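## Task

From the drawer of the cooler COLD, lift out the rear cooling block (the one farther from the handle) and set it down flat on deck slot D2, within the slot's locators. Each of its 4 loose tubes must finish in the bore where it began. The front block must stay flat in its place with all its tubes in their bores, and plate P1 must stay on D1 as it is. Finish with the gripper released and the arm moved away.

## Robot and tools

ROBOT. Two FANUC CRX-5iA arms, left_arm and right_arm, each with a Robotiq 2F-140 two-finger gripper. Root links in the scene frame: left_arm at (+0.058, +0.344, 0) m, quat_wxyz (+1.000, 0, 0, -0.023); right_arm at (+0.011, -0.456, 0) m, quat_wxyz (+0.996, 0, 0, +0.088). Either arm may do the work; the idle one can be parked out of the way.

SCENE FRAME. Origin on the table surface midway between the arms; +z up, +x away from the robot over the table, +y toward left_arm. The names left/right are arm labels, not image sides. D1 is the deck slot beside COLD; D2 lies past D1.

execute_actions. Argument actions is a list holding zero or one item. An empty list only reports state. A motion item is {"rows": [...], "steps": n}: 1 to 15 rows, n from 1 to 15 (default 15), each step lasting 1/30 s; row k drives step k and the final row repeats for leftover steps. A wait item is {"steps": n} with n up to 300, counted from the previous result, thinking time included. Optional pictures (true/false) toggles camera images. A refused call moves nothing.

ROW LAYOUT. One flat list of 18 numbers, each in [-1, 1], always for both arms: left_arm J1 waist, J2 shoulder, J3 elbow, J4 forearm roll, J5 wrist pitch, J6 wrist roll, then gripper position, force_limit, speed; then the same nine for right_arm.

JOINT NUMBERS are offsets, not poses. They are measured from the joint angles in the latest result that printed them (before any such result in a scene, or for later calls within one reply, from where the arm is when the action begins), never from the preceding row. Scale: 1.0 equals 1.983 rad for waist and shoulder, 2.38 rad for elbow, 2.975 rad for the three wrist joints. So all-zero joints are not a hold: they pull the arm back to the reference angles. Stated ranges (rad): waist ±3.491, shoulder ±3.140, elbow -1.187 to 4.328, forearm roll ±3.316, wrist pitch ±3.140, wrist roll ±3.927. A request more than 0.010 rad beyond a range is refused; the true end may differ by up to 0.010 rad, and requests past it are clipped there, reported as "joint sent to its limit" (possibly about an earlier action). Absence of that line proves nothing.

GRIPPER NUMBERS are absolute settings. position: +1 fully open (140 mm), pads touch near -0.8, -1 closes until blocked. force_limit: about 14 N at -1, 60 N at 0, 107 N at +1 (parts up to 40 mm wide). speed: gap rate about 30 mm/s at -1, 140 at 0, 250 at +1. To leave a gripper unchanged, repeat its previous three numbers; a 0 is a real command. To squeeze harder while holding, raise force_limit and switch position between -1 and -0.98.

GRIPPER GEOMETRY. Fingers extend along the gripper's +z and close along its y. The reported end-effector point sits between the pads when shut; fingertips extend about 33 mm past it when closed, 9 mm when fully open, and travel roughly 24 mm outward during closing, so keep that clearance above surfaces.

MOTION LIMITS. Target speeds up to 2.62 rad/s (waist, shoulder), 3.14 (elbow), 3.93 (wrist joints), with 0.5 s ramp-up; joints of one arm are synchronized. Targets may lead measured angles by at most 0.805, 0.966 and 1.21 rad respectively, and are scaled back if they would put the gripper over 70 mm from its measured spot. Big offsets therefore take several actions. Between calls the arms keep heading to the last row's target until motion settles or a step is HELD; after that only a new action moves them further, though fingers finish opening or closing.

RESULTS. The state line gives, per arm, end_effector_position (m) and end_effector_quat_wxyz in the scene frame; it can be off, more so at long reach. Joint positions and Joint velocities list each arm's six joints in order (rad, rad/s). object_status: 0 moving, 1 blocked while opening, 2 blocked while closing (a grip; check for it after sending -1), 3 reached target or pads touched (a thin part may still be held). position_measured is in nonlinear counts: 3 open, 230 pads touching. "joint command not followed" means the clearance check altered or stopped joint targets on some steps. HELD flags steps where your row was partly or wholly not sent. MOTOR HOT warns of heating from holding loads; OVER-TEMPERATURE FAULT means brakes are on until cooled.

FAULTS. Contact torque reaching a joint's limit (152 N m for J1-J3, 38 N m for J4-J6, held weight included) or an external force of 150 N on an arm, tool or load halts that arm for 10 s and drops the rest of the call; the arm yields meanwhile.

zoom_image: camera is one of cam_head_left, cam_head_right, cam_high, cam_low (504x504), cam_left_wrist, cam_right_wrist (616x616); region [x0, y0, x1, y1] in that image's pixels from the top-left, at most 504 by 504, on the latest full image. Calibration (K, distortion, T_world_to_cam) was supplied and may be a few degrees and millimetres off.

read_manual: section "licences" (default) returns licence texts; no motion.

finished_scene: scene = current scene's number; irreversible, then grades it.

CAUTIONS. COLD is free-standing: it must end within a finger's width of its start, upright and barely rotated; its open drawer rolls when pushed. Don't drop, slam, knock or shove anything, and never push parts off the table. Keep the arms from colliding or pressing on each other. Brief tugs on held parts or pushes on loose items can happen; keep a firm grip. Tubes are loose, so keep blocks level while carrying.

Each tool is called after "Emit:" as name(argument=value, ...) on one line, values as JSON.

## Session

Emit:
execute_actions(actions=[])

Scene clock: 0.00 s of 6600.00 s.
left_arm: end_effector_position=(+0.4901, +0.7785, +0.2652) position_measured=3 object_status=3 end_effector_quat_wxyz=(+0.385, -0.358, +0.619, -0.584) | right_arm: end_effector_position=(+0.4916, -0.6538, +0.2424) position_measured=3 object_status=3 end_effector_quat_wxyz=(-0.151, -0.144, +0.883, -0.420)
Joint positions: left_arm=[ 1.485  0.602 -0.274  1.298 -1.765 -2.536] | right_arm=[ 0.151  0.268 -0.224  0.773 -1.63  -1.755]
Joint velocities: left_arm=[ 0.    -0.001 -0.    -0.     0.     0.   ] | right_arm=[-0.001  0.    -0.     0.     0.     0.   ]

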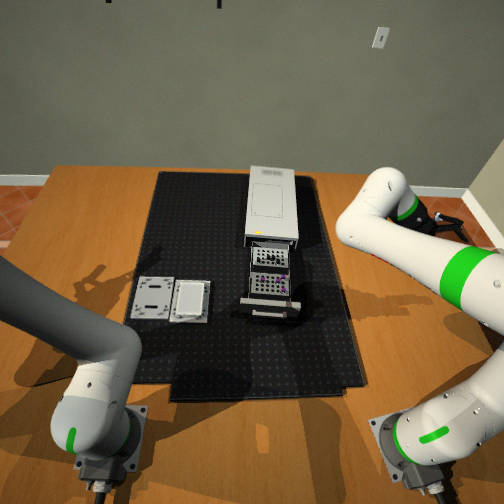

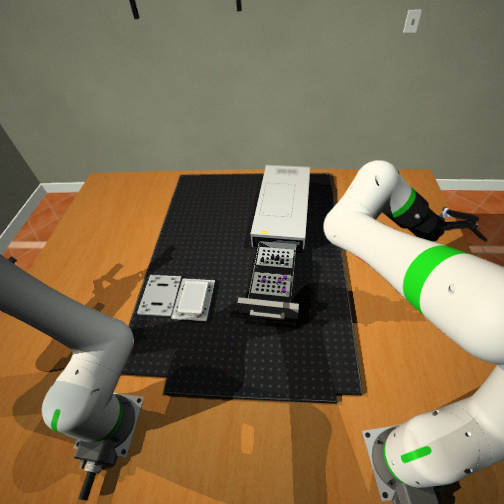

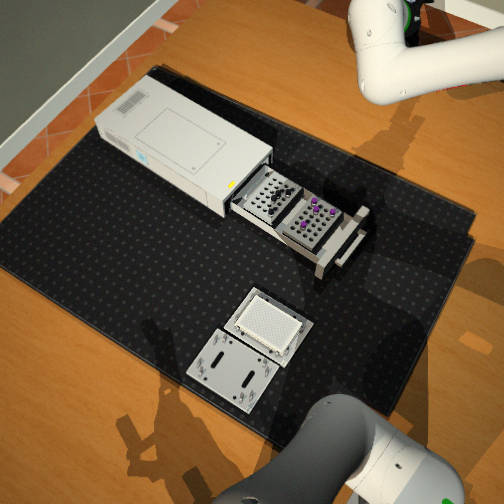

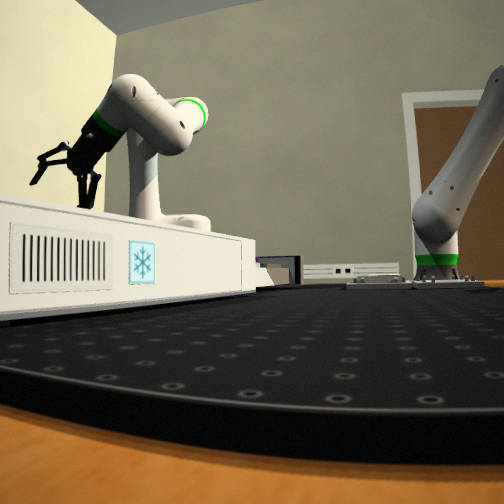

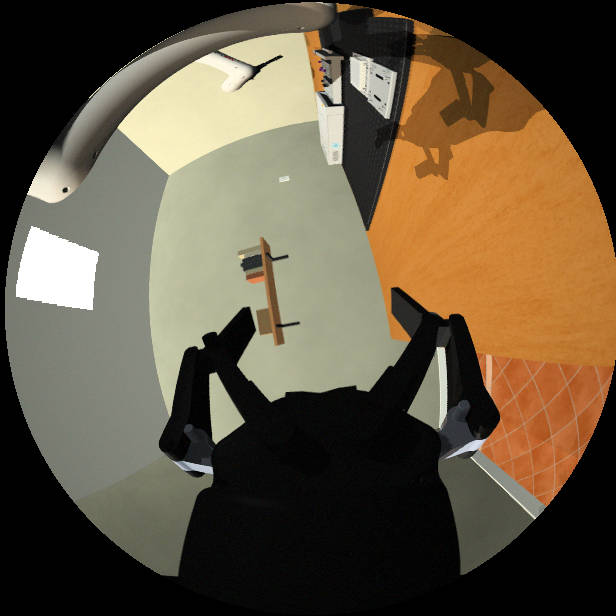

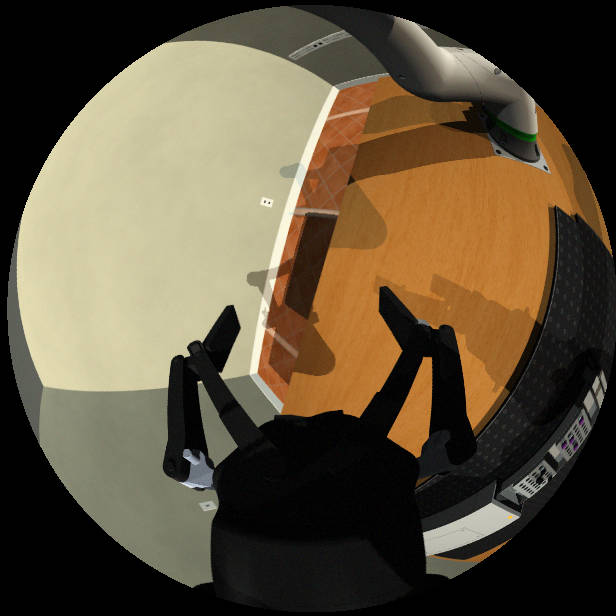

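Emit:
zoom_image(camera="cam_high", region=[210, 130, 390, 290])

Emit:
zoom_image(camera="cam_high", region=[170, 270, 330, 430])

Emit:
zoom_image(camera="cam_head_left", region=[220, 220, 320, 330])

Emit:
zoom_image(camera="cam_head_right", region=[220, 220, 320, 330])

Region (210, 130, 390, 290) of cam_high's 504x504 image, scaled by 2.800, with more detail than that image has.

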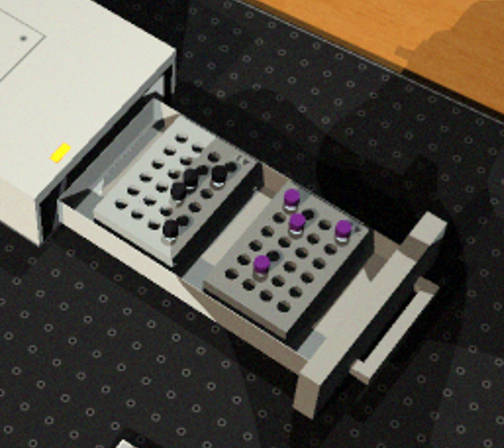

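Region (170, 270, 330, 430) of cam_high's 504x504 image, scaled by 3.150, with more detail than that image has.

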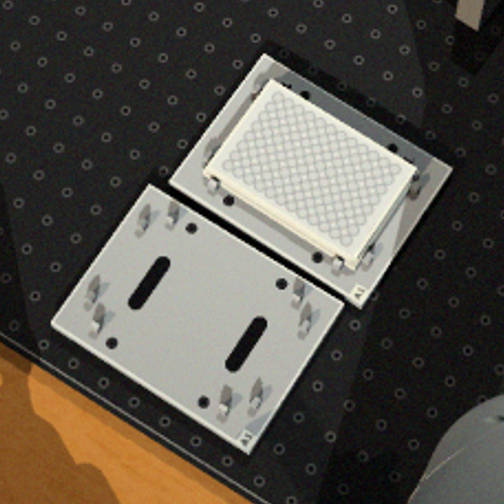

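Region (220, 220, 320, 330) of cam_head_left's 504x504 image, scaled by 4.582, with more detail than that image has; it fills the left 458 columns of this view, and the rest is white.

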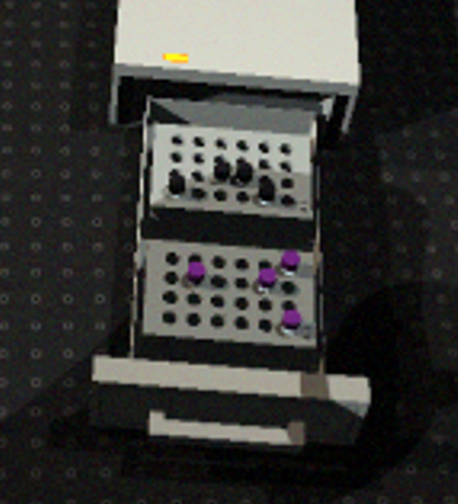

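Region (220, 220, 320, 330) of cam_head_right's 504x504 image, scaled by 4.582, with more detail than that image has; it fills the left 458 columns of this view, and the rest is white.

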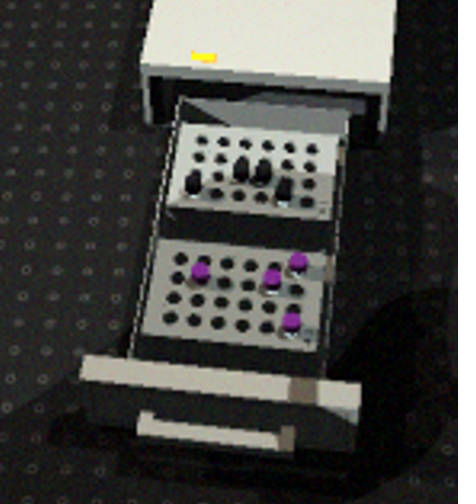

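Emit:
zoom_image(camera="cam_high", region=[225, 155, 315, 245])

Emit:
zoom_image(camera="cam_high", region=[180, 320, 280, 420])

Emit:
zoom_image(camera="cam_head_left", region=[120, 260, 220, 340])

Emit:
zoom_image(camera="cam_low", region=[230, 220, 504, 320])

Region (225, 155, 315, 245) of cam_high's 504x504 image, scaled by 5.600, with more detail than that image has.

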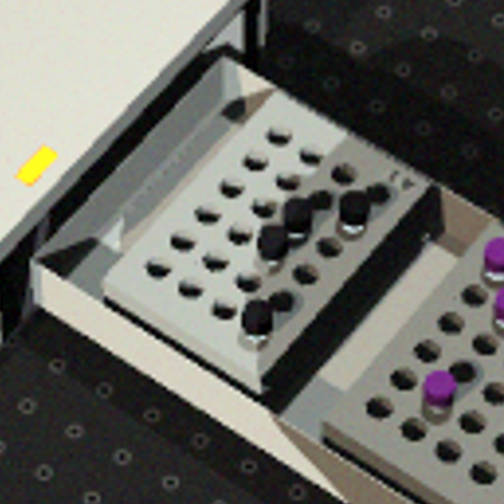

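Region (180, 320, 280, 420) of cam_high's 504x504 image, scaled by 5.040, with more detail than that image has.

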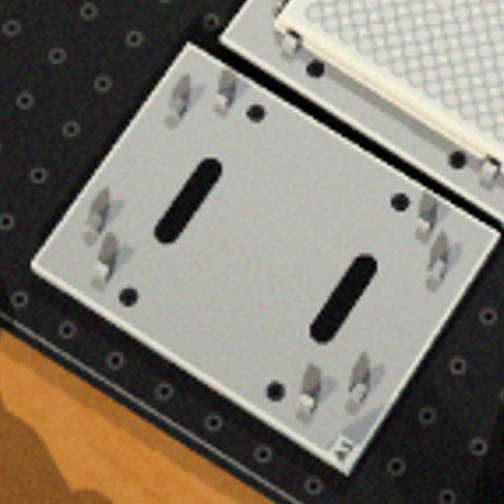

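Region (120, 260, 220, 340) of cam_head_left's 504x504 image, scaled by 5.040, with more detail than that image has; it fills the top 403 rows of this view, and the rest is white.

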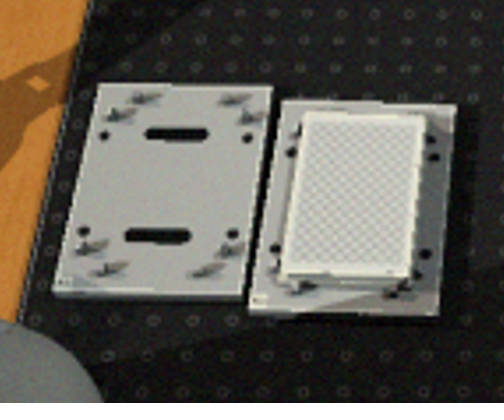

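Region (230, 220, 504, 320) of cam_low's 504x504 image, scaled by 1.839, with more detail than that image has; it fills the top 184 rows of this view, and the rest is white.

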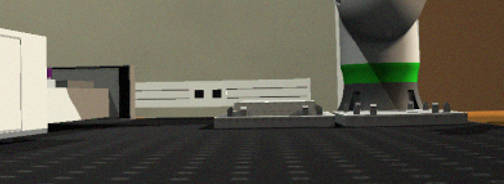

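Emit:
execute_actions(actions=[{"rows": [[-0.98291,0.13073,0.58,-0.4363,-0.01713,0.99231,0.5,0,0,-0.2,0,0,0,0,0,1,0,0]], "steps": 15}], pictures=false)

Emit:
execute_actions(actions=[{"steps": 90}])

Scene clock: 120.50 s of 6600.00 s.
left_arm: end_effector_position=(+0.5727, +0.6492, +0.2068) position_measured=66 object_status=0 end_effector_quat_wxyz=(+0.095, -0.334, +0.753, -0.559) | right_arm: end_effector_position=(+0.4152, -0.7824, +0.2424) position_measured=3 object_status=3 end_effector_quat_wxyz=(-0.210, -0.015, +0.895, -0.394)
Joint positions: left_arm=[ 1.218  0.679  0.047  0.92  -1.78  -2.135] | right_arm=[-0.139  0.268 -0.224  0.773 -1.63  -1.755]
Joint velocities: left_arm=[-0.761  0.187  0.914 -0.927 -0.036  1.135] | right_arm=[-0.716  0.     0.001 -0.     0.001  0.001]
Steps of this call (steps 1 to 90: nothing new was sent; then 117.00 s passed at rest; steps 91 to 105: all 15 steps of this action). Readings (joint positions | what the end effector reports):
91: left_arm=[1.485 0.602 -0.274 1.298 -1.765 -2.536] | right_arm=[0.151 0.268 -0.224 0.773 -1.630 -1.755] | left_arm position_measured=3 object_status=0 | right_arm position_measured=3 object_status=3
92: left_arm=[1.483 0.603 -0.272 1.295 -1.765 -2.533] | right_arm=[0.149 0.268 -0.224 0.773 -1.630 -1.755] | left_arm position_measured=5 object_status=0 | right_arm position_measured=3 object_status=3
94: left_arm=[1.463 0.609 -0.246 1.263 -1.766 -2.501] | right_arm=[0.128 0.268 -0.224 0.773 -1.630 -1.755] | left_arm position_measured=20 object_status=0 | right_arm position_measured=3 object_status=3
98: left_arm=[1.379 0.635 -0.146 1.138 -1.771 -2.376] | right_arm=[0.031 0.268 -0.224 0.773 -1.630 -1.755] | left_arm position_measured=51 object_status=0 | right_arm position_measured=3 object_status=3
105: the state above

Scene clock: 123.50 s of 6600.00 s.
left_arm: end_effector_position=(+0.6304, -0.1246, +0.2000) position_measured=66 object_status=3 end_effector_quat_wxyz=(-0.000, +0.673, -0.739, +0.000) | right_arm: end_effector_position=(+0.3778, -0.8239, +0.2424) position_measured=3 object_status=3 end_effector_quat_wxyz=(-0.231, +0.033, +0.894, -0.382)
Joint positions: left_arm=[-0.464  0.861  1.107 -0.    -1.816  0.416] | right_arm=[-0.246  0.268 -0.224  0.773 -1.63  -1.755]
Joint velocities: left_arm=[-0.    -0.001 -0.    -0.     0.001  0.   ] | right_arm=[-0.     0.     0.001 -0.     0.001 -0.   ]
Steps of this call (steps 1 to 90: the robot went on to your last target). Readings (joint positions | what the end effector reports):
1: left_arm=[1.192 0.685 0.078 0.888 -1.781 -2.095] | right_arm=[-0.163 0.268 -0.224 0.773 -1.630 -1.755] | left_arm position_measured=66 object_status=3 | right_arm position_measured=3 object_status=3
2: left_arm=[1.165 0.691 0.111 0.857 -1.782 -2.055] | right_arm=[-0.186 0.268 -0.224 0.773 -1.630 -1.755] | left_arm position_measured=66 object_status=3 | right_arm position_measured=3 object_status=3
4: left_arm=[1.108 0.704 0.179 0.793 -1.785 -1.970] | right_arm=[-0.222 0.268 -0.224 0.773 -1.630 -1.755] | left_arm position_measured=66 object_status=3 | right_arm position_measured=3 object_status=3
8: left_arm=[0.988 0.727 0.318 0.674 -1.789 -1.790] | right_arm=[-0.245 0.268 -0.224 0.773 -1.630 -1.755] | left_arm position_measured=66 object_status=3 | right_arm position_measured=3 object_status=3
90: the state above
All arms were judged still, so your last target was given up. Only a new action makes them travel on or press farther. Fingers that are still opening or closing keep moving.
camera_calibration (this result's frames):
cam_left_wrist: T_world_to_cam=[[-0.964869, 0.261795, -0.0221452, 0.649433], [0.238229, 0.90732, 0.346436, -0.101422], [0.110788, 0.32899, -0.937812, 0.352547], [0, 0, 0, 1]] pos_world=[0.611722, -0.193981, 0.380141]
cam_right_wrist: T_world_to_cam=[[0.00424187, 0.699994, -0.714136, 0.742213], [0.999557, 0.0180583, 0.023638, -0.367887], [0.0294425, -0.71392, -0.699608, -0.244481], [0, 0, 0, 1]] pos_world=[0.371774, -0.687442, 0.367696]

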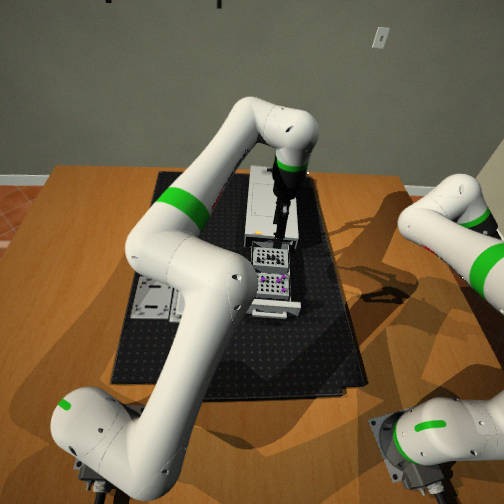

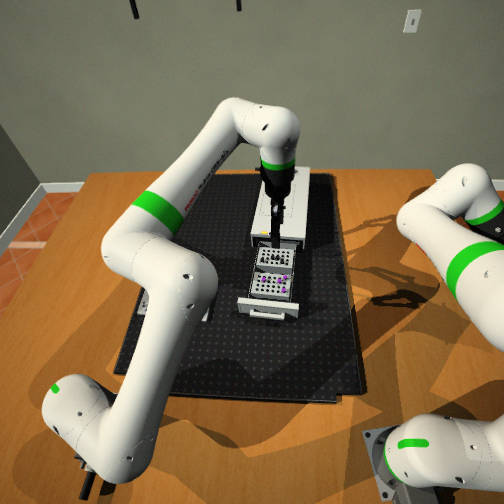

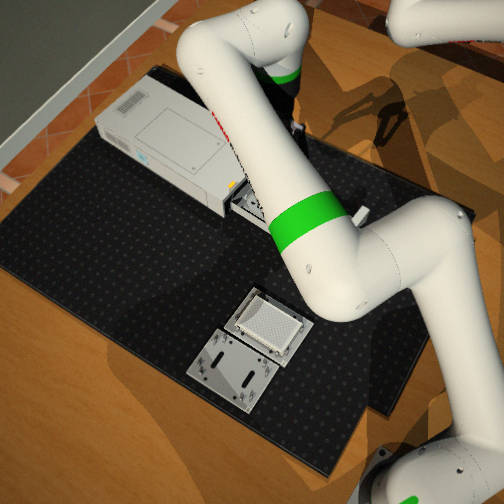

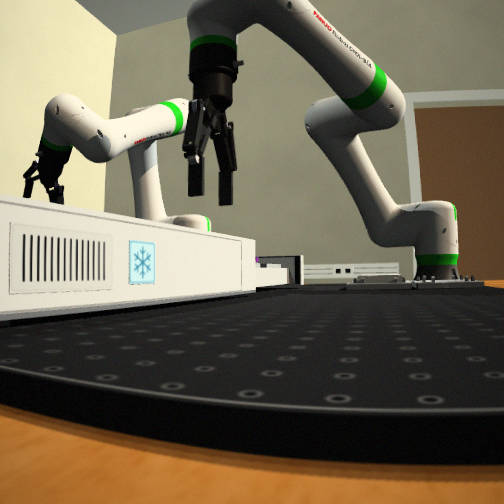

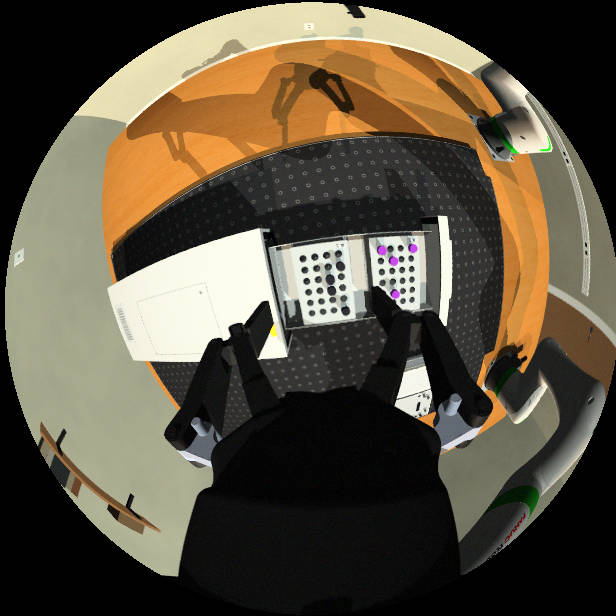

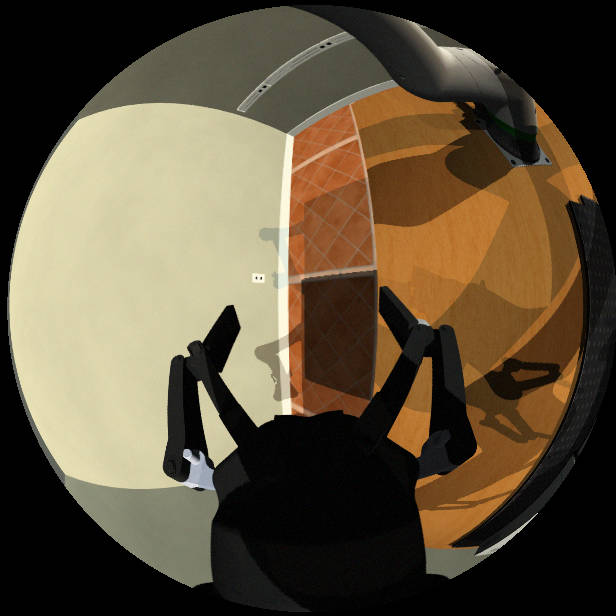

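Emit:
zoom_image(camera="cam_left_wrist", region=[250, 215, 400, 365])

Region (250, 215, 400, 365) of cam_left_wrist's 616x616 image, scaled by 3.360, with more detail than that image has.

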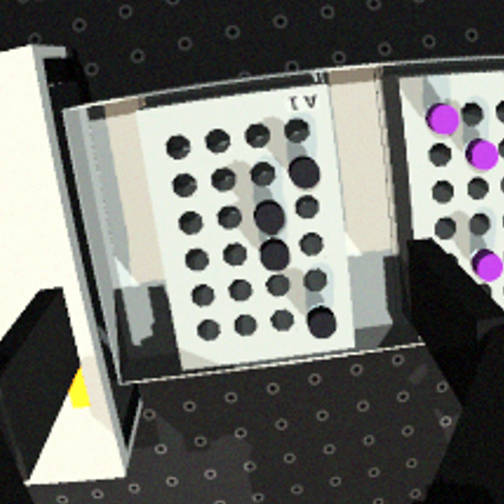

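Emit:
execute_actions(actions=[{"rows": [[0.00144,-0.03617,-0.14018,0,0.08803,-0.00903,0.5,0,0,0,0,0,0,0,0,1,0,0]], "steps": 15}], pictures=false)

Emit:
execute_actions(actions=[{"steps": 12}])

Emit:
zoom_image(camera="cam_left_wrist", region=[230, 210, 410, 390])

Scene clock: 215.17 s of 6600.00 s.
left_arm: end_effector_position=(+0.6256, -0.1196, +0.1106) position_measured=66 object_status=3 end_effector_quat_wxyz=(-0.000, +0.664, -0.747, +0.000) | right_arm: end_effector_position=(+0.3778, -0.8239, +0.2424) position_measured=3 object_status=3 end_effector_quat_wxyz=(-0.231, +0.033, +0.894, -0.382)
Joint positions: left_arm=[-0.461  0.79   0.775 -0.    -1.555  0.389] | right_arm=[-0.246  0.268 -0.224  0.773 -1.63  -1.755]
Joint velocities: left_arm=[ 0.001 -0.021 -0.085 -0.     0.067 -0.007] | right_arm=[ 0.    -0.001  0.001  0.     0.    -0.   ]
Steps of this call (steps 1 to 90: nothing new was sent; then 88.17 s passed at rest; steps 91 to 105: all 15 steps of this action). Readings (joint positions | what the end effector reports):
91: left_arm=[-0.464 0.861 1.107 -0.000 -1.816 0.416] | right_arm=[-0.246 0.268 -0.224 0.773 -1.630 -1.755] | left_arm position_measured=66 object_status=3 | right_arm position_measured=3 object_status=3
92: left_arm=[-0.464 0.861 1.105 -0.000 -1.814 0.416] | right_arm=[-0.246 0.268 -0.224 0.773 -1.630 -1.755] | left_arm position_measured=66 object_status=3 | right_arm position_measured=3 object_status=3
94: left_arm=[-0.464 0.855 1.080 -0.000 -1.794 0.414] | right_arm=[-0.246 0.268 -0.224 0.773 -1.630 -1.755] | left_arm position_measured=66 object_status=3 | right_arm position_measured=3 object_status=3
98: left_arm=[-0.463 0.827 0.947 -0.000 -1.690 0.403] | right_arm=[-0.246 0.268 -0.224 0.773 -1.630 -1.755] | left_arm position_measured=66 object_status=3 | right_arm position_measured=3 object_status=3
105: the state above

Scene clock: 215.57 s of 6600.00 s.
left_arm: end_effector_position=(+0.6255, -0.1195, +0.1102) position_measured=66 object_status=3 end_effector_quat_wxyz=(-0.000, +0.664, -0.747, +0.000) | right_arm: end_effector_position=(+0.3778, -0.8239, +0.2424) position_measured=3 object_status=3 end_effector_quat_wxyz=(-0.231, +0.033, +0.894, -0.382)
Joint positions: left_arm=[-0.461  0.789  0.773 -0.    -1.554  0.389] | right_arm=[-0.246  0.268 -0.224  0.773 -1.63  -1.755]
Joint velocities: left_arm=[-0.    -0.001 -0.    -0.     0.    -0.   ] | right_arm=[ 0.     0.001 -0.    -0.    -0.001 -0.001]
Steps of this call (steps 1 to 12: the robot went on to your last target). Readings (joint positions | what the end effector reports):
1: left_arm=[-0.461 0.790 0.774 -0.000 -1.554 0.389] | right_arm=[-0.246 0.268 -0.224 0.773 -1.630 -1.755] | left_arm position_measured=66 object_status=3 | right_arm position_measured=3 object_status=3
2: left_arm=[-0.461 0.789 0.774 -0.000 -1.554 0.389] | right_arm=[-0.246 0.268 -0.224 0.773 -1.630 -1.755] | left_arm position_measured=66 object_status=3 | right_arm position_measured=3 object_status=3
4: left_arm=[-0.461 0.789 0.773 -0.000 -1.554 0.389] | right_arm=[-0.246 0.268 -0.224 0.773 -1.630 -1.755] | left_arm position_measured=66 object_status=3 | right_arm position_measured=3 object_status=3
8: left_arm=[-0.461 0.789 0.773 -0.000 -1.554 0.389] | right_arm=[-0.246 0.268 -0.224 0.773 -1.630 -1.755] | left_arm position_measured=66 object_status=3 | right_arm position_measured=3 object_status=3
12: the state above
camera_calibration (this result's frames):
cam_left_wrist: T_world_to_cam=[[-0.958279, 0.28497, -0.0222309, 0.640048], [0.259994, 0.90132, 0.346445, -0.0880745], [0.118764, 0.326211, -0.937807, 0.261796], [0, 0, 0, 1]] pos_world=[0.605151, -0.188412, 0.290256]
cam_right_wrist: T_world_to_cam=[[0.00424172, 0.699994, -0.714136, 0.742213], [0.999557, 0.0180583, 0.0236378, -0.367886], [0.0294424, -0.71392, -0.699608, -0.244482], [0, 0, 0, 1]] pos_world=[0.371774, -0.687442, 0.367696]

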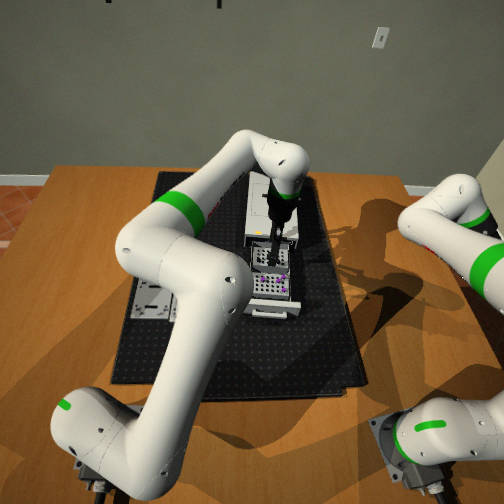

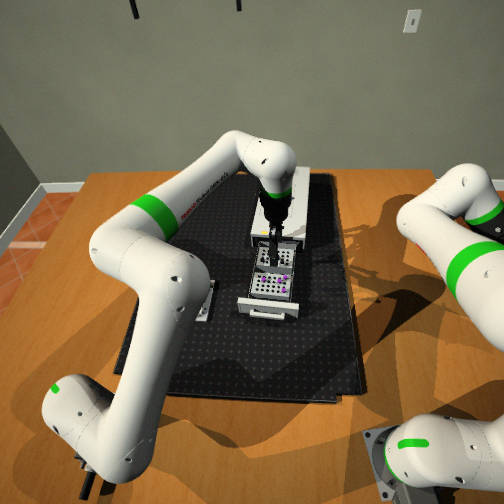

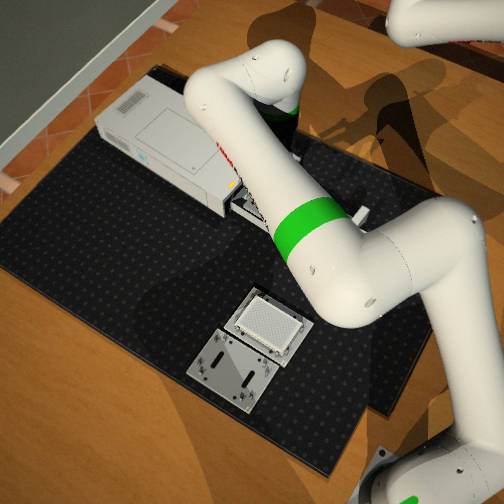

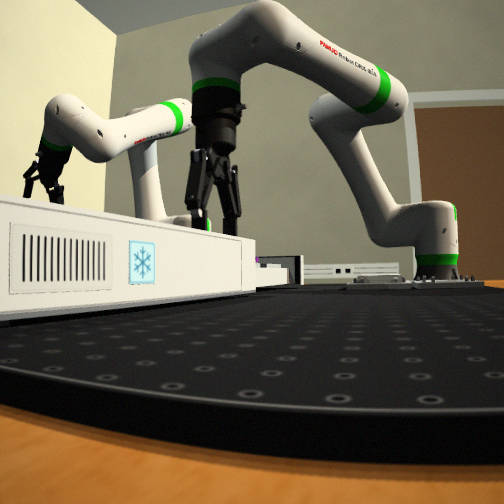

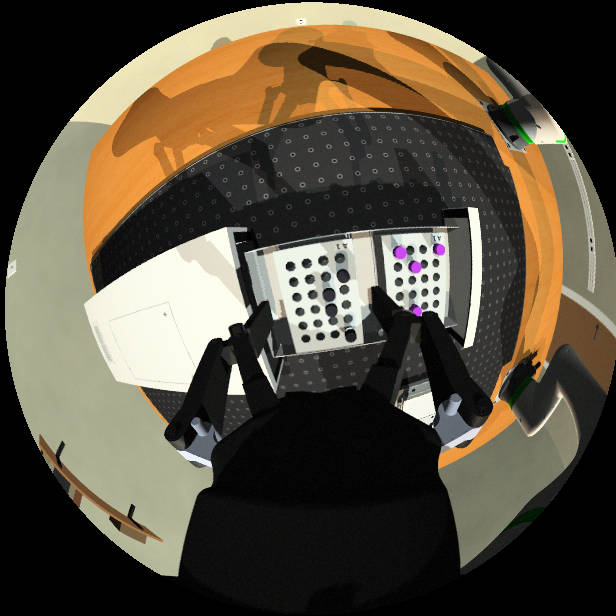

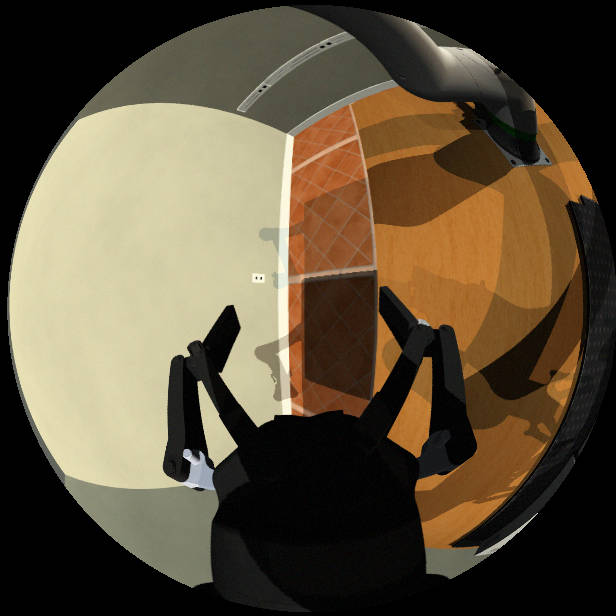

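Region (230, 210, 410, 390) of cam_left_wrist's 616x616 image, scaled by 2.800, with more detail than that image has.

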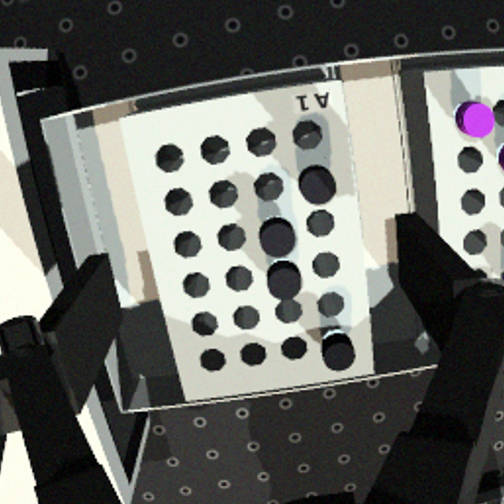

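Emit:
zoom_image(camera="cam_low", region=[160, 130, 320, 300])

Emit:
zoom_image(camera="cam_head_right", region=[230, 190, 330, 310])

Region (160, 130, 320, 300) of cam_low's 504x504 image, scaled by 2.965, with more detail than that image has; it fills the left 474 columns of this view, and the rest is white.

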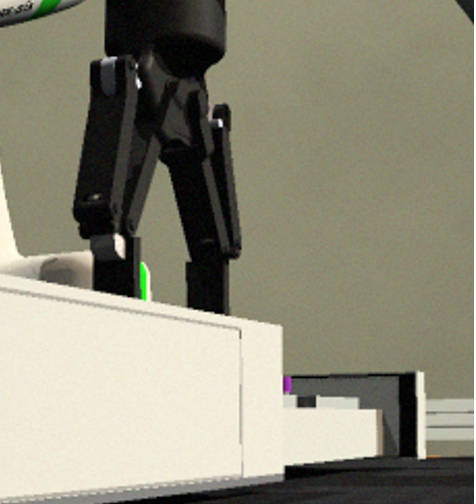

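Region (230, 190, 330, 310) of cam_head_right's 504x504 image, scaled by 4.200, with more detail than that image has.

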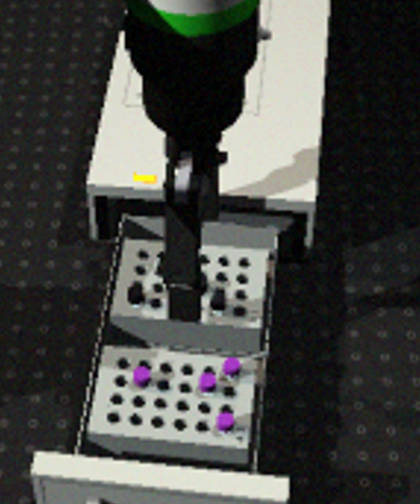

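Emit:
execute_actions(actions=[{"rows": [[0.00013,0.0002,-0.004,0,0.0034,-0.0001,0.42,0,0,0,0,0,0,0,0,1,0,0],[0.00026,0.0004,-0.0081,0,0.0067,-0.0002,0.42,0,0,0,0,0,0,0,0,1,0,0],[0.00039,0.0006,-0.0121,0,0.0101,-0.0003,0.42,0,0,0,0,0,0,0,0,1,0,0],[0.00052,0.0008,-0.0161,0,0.0134,-0.0003,0.42,0,0,0,0,0,0,0,0,1,0,0],[0.00066,0.001,-0.0202,0,0.0168,-0.0004,0.42,0,0,0,0,0,0,0,0,1,0,0],[0.00079,0.0012,-0.0242,0,0.0201,-0.0005,0.42,0,0,0,0,0,0,0,0,1,0,0],[0.00092,0.0014,-0.0282,0,0.0235,-0.0006,0.42,0,0,0,0,0,0,0,0,1,0,0],[0.00105,0.0016,-0.0322,0,0.0269,-0.0007,0.42,0,0,0,0,0,0,0,0,1,0,0],[0.00118,0.0018,-0.0363,0,0.0302,-0.0008,0.42,0,0,0,0,0,0,0,0,1,0,0],[0.00131,0.00201,-0.0403,0,0.03358,-0.00087,0.42,0,0,0,0,0,0,0,0,1,0,0]], "steps": 15}], pictures=false)

Emit:
execute_actions(actions=[{"steps": 8}])

Emit:
zoom_image(camera="cam_left_wrist", region=[210, 200, 430, 420])

Scene clock: 294.73 s of 6600.00 s.
left_arm: end_effector_position=(+0.6253, -0.1173, +0.0668) position_measured=76 object_status=3 end_effector_quat_wxyz=(-0.000, +0.664, -0.747, +0.000) | right_arm: end_effector_position=(+0.3778, -0.8239, +0.2424) position_measured=3 object_status=3 end_effector_quat_wxyz=(-0.231, +0.033, +0.894, -0.382)
Joint positions: left_arm=[-0.459  0.793  0.679 -0.    -1.455  0.387] | right_arm=[-0.246  0.268 -0.224  0.773 -1.63  -1.755]
Joint velocities: left_arm=[ 0.    -0.    -0.024  0.     0.03  -0.001] | right_arm=[ 0.001 -0.001  0.002  0.    -0.001 -0.   ]
Steps of this call (steps 1 to 15: the robot went on to your last target; steps 16 to 90: nothing new was sent; then 75.67 s passed at rest; steps 91 to 105: all 15 steps of this action). Readings (joint positions | what the end effector reports):
91: left_arm=[-0.461 0.789 0.773 -0.000 -1.554 0.389] | right_arm=[-0.246 0.268 -0.224 0.773 -1.630 -1.755] | left_arm position_measured=66 object_status=0 | right_arm position_measured=3 object_status=3
92: left_arm=[-0.461 0.789 0.771 -0.000 -1.551 0.389] | right_arm=[-0.246 0.268 -0.224 0.773 -1.630 -1.755] | left_arm position_measured=68 object_status=0 | right_arm position_measured=3 object_status=3
94: left_arm=[-0.461 0.790 0.760 -0.000 -1.540 0.389] | right_arm=[-0.246 0.268 -0.224 0.773 -1.630 -1.755] | left_arm position_measured=76 object_status=0 | right_arm position_measured=3 object_status=3
98: left_arm=[-0.460 0.791 0.726 -0.000 -1.505 0.388] | right_arm=[-0.246 0.268 -0.224 0.773 -1.630 -1.755] | left_arm position_measured=76 object_status=0 | right_arm position_measured=3 object_status=3
105: the state above

Scene clock: 295.00 s of 6600.00 s.
left_arm: end_effector_position=(+0.6252, -0.1172, +0.0661) position_measured=76 object_status=3 end_effector_quat_wxyz=(-0.000, +0.664, -0.747, +0.000) | right_arm: end_effector_position=(+0.3778, -0.8239, +0.2424) position_measured=3 object_status=3 end_effector_quat_wxyz=(-0.231, +0.033, +0.894, -0.382)
Joint positions: left_arm=[-0.459  0.793  0.677 -0.    -1.454  0.387] | right_arm=[-0.246  0.268 -0.224  0.773 -1.63  -1.755]
Joint velocities: left_arm=[-0.    -0.001 -0.    -0.    -0.002 -0.001] | right_arm=[ 0.001 -0.     0.002 -0.001  0.001 -0.   ]
Steps of this call (steps 1 to 8: the robot went on to your last target). Readings (joint positions | what the end effector reports):
1: left_arm=[-0.459 0.793 0.678 -0.000 -1.455 0.387] | right_arm=[-0.246 0.268 -0.224 0.773 -1.630 -1.755] | left_arm position_measured=76 object_status=3 | right_arm position_measured=3 object_status=3
2: left_arm=[-0.459 0.793 0.678 -0.000 -1.454 0.387] | right_arm=[-0.246 0.268 -0.224 0.773 -1.630 -1.755] | left_arm position_measured=76 object_status=3 | right_arm position_measured=3 object_status=3
4: left_arm=[-0.459 0.793 0.677 -0.000 -1.454 0.387] | right_arm=[-0.246 0.268 -0.224 0.773 -1.630 -1.755] | left_arm position_measured=76 object_status=3 | right_arm position_measured=3 object_status=3
8: the state above
camera_calibration (this result's frames):
cam_left_wrist: T_world_to_cam=[[-0.958272, 0.284995, -0.0222126, 0.638138], [0.260024, 0.901311, 0.346449, -0.0748398], [0.118757, 0.326216, -0.937806, 0.219807], [0, 0, 0, 1]] pos_world=[0.604866, -0.186117, 0.24624]
cam_right_wrist: T_world_to_cam=[[0.00424179, 0.699994, -0.714136, 0.742213], [0.999557, 0.0180582, 0.0236378, -0.367887], [0.0294423, -0.71392, -0.699608, -0.244481], [0, 0, 0, 1]] pos_world=[0.371774, -0.687442, 0.367696]

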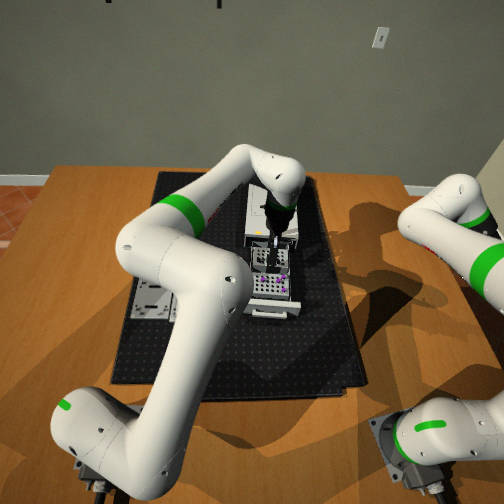

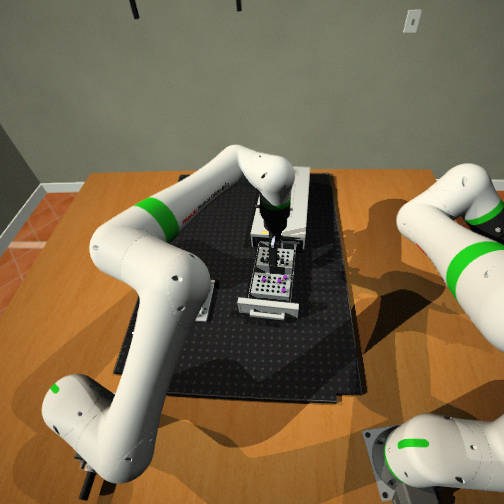

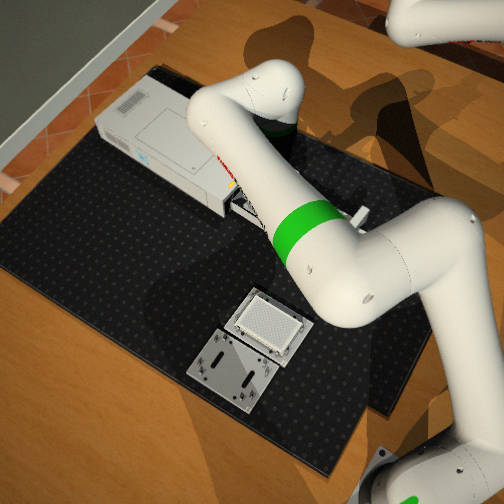

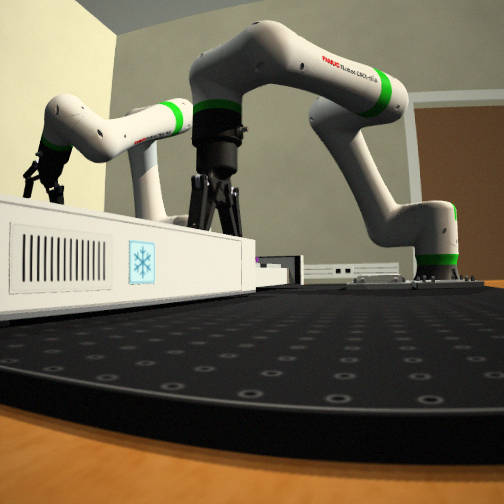

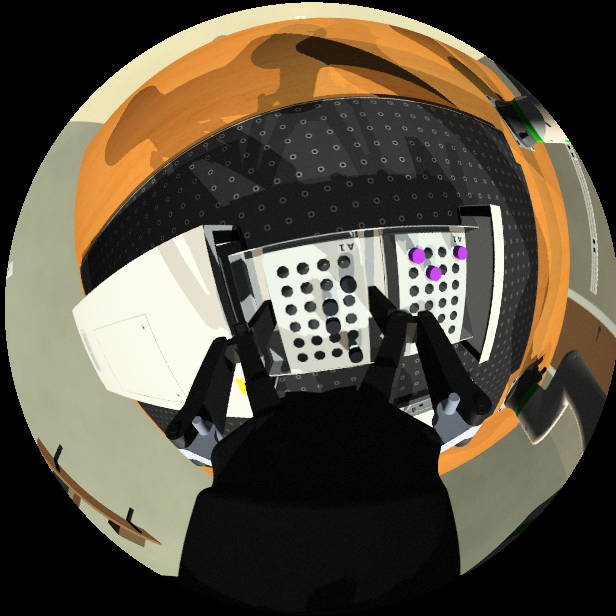

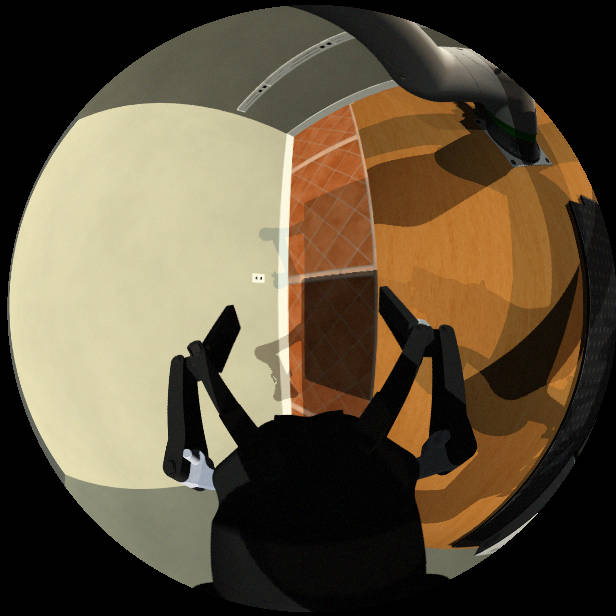

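Region (210, 200, 430, 420) of cam_left_wrist's 616x616 image, scaled by 2.291, with more detail than that image has.

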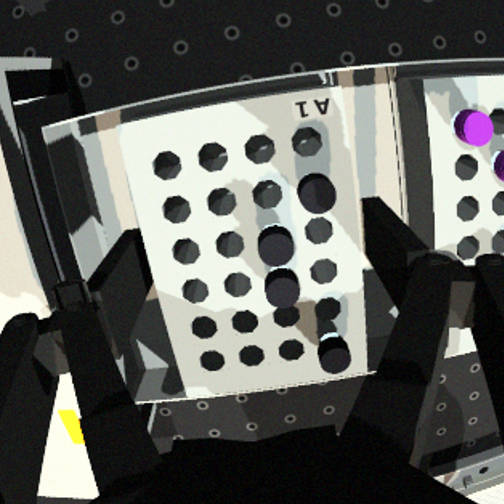

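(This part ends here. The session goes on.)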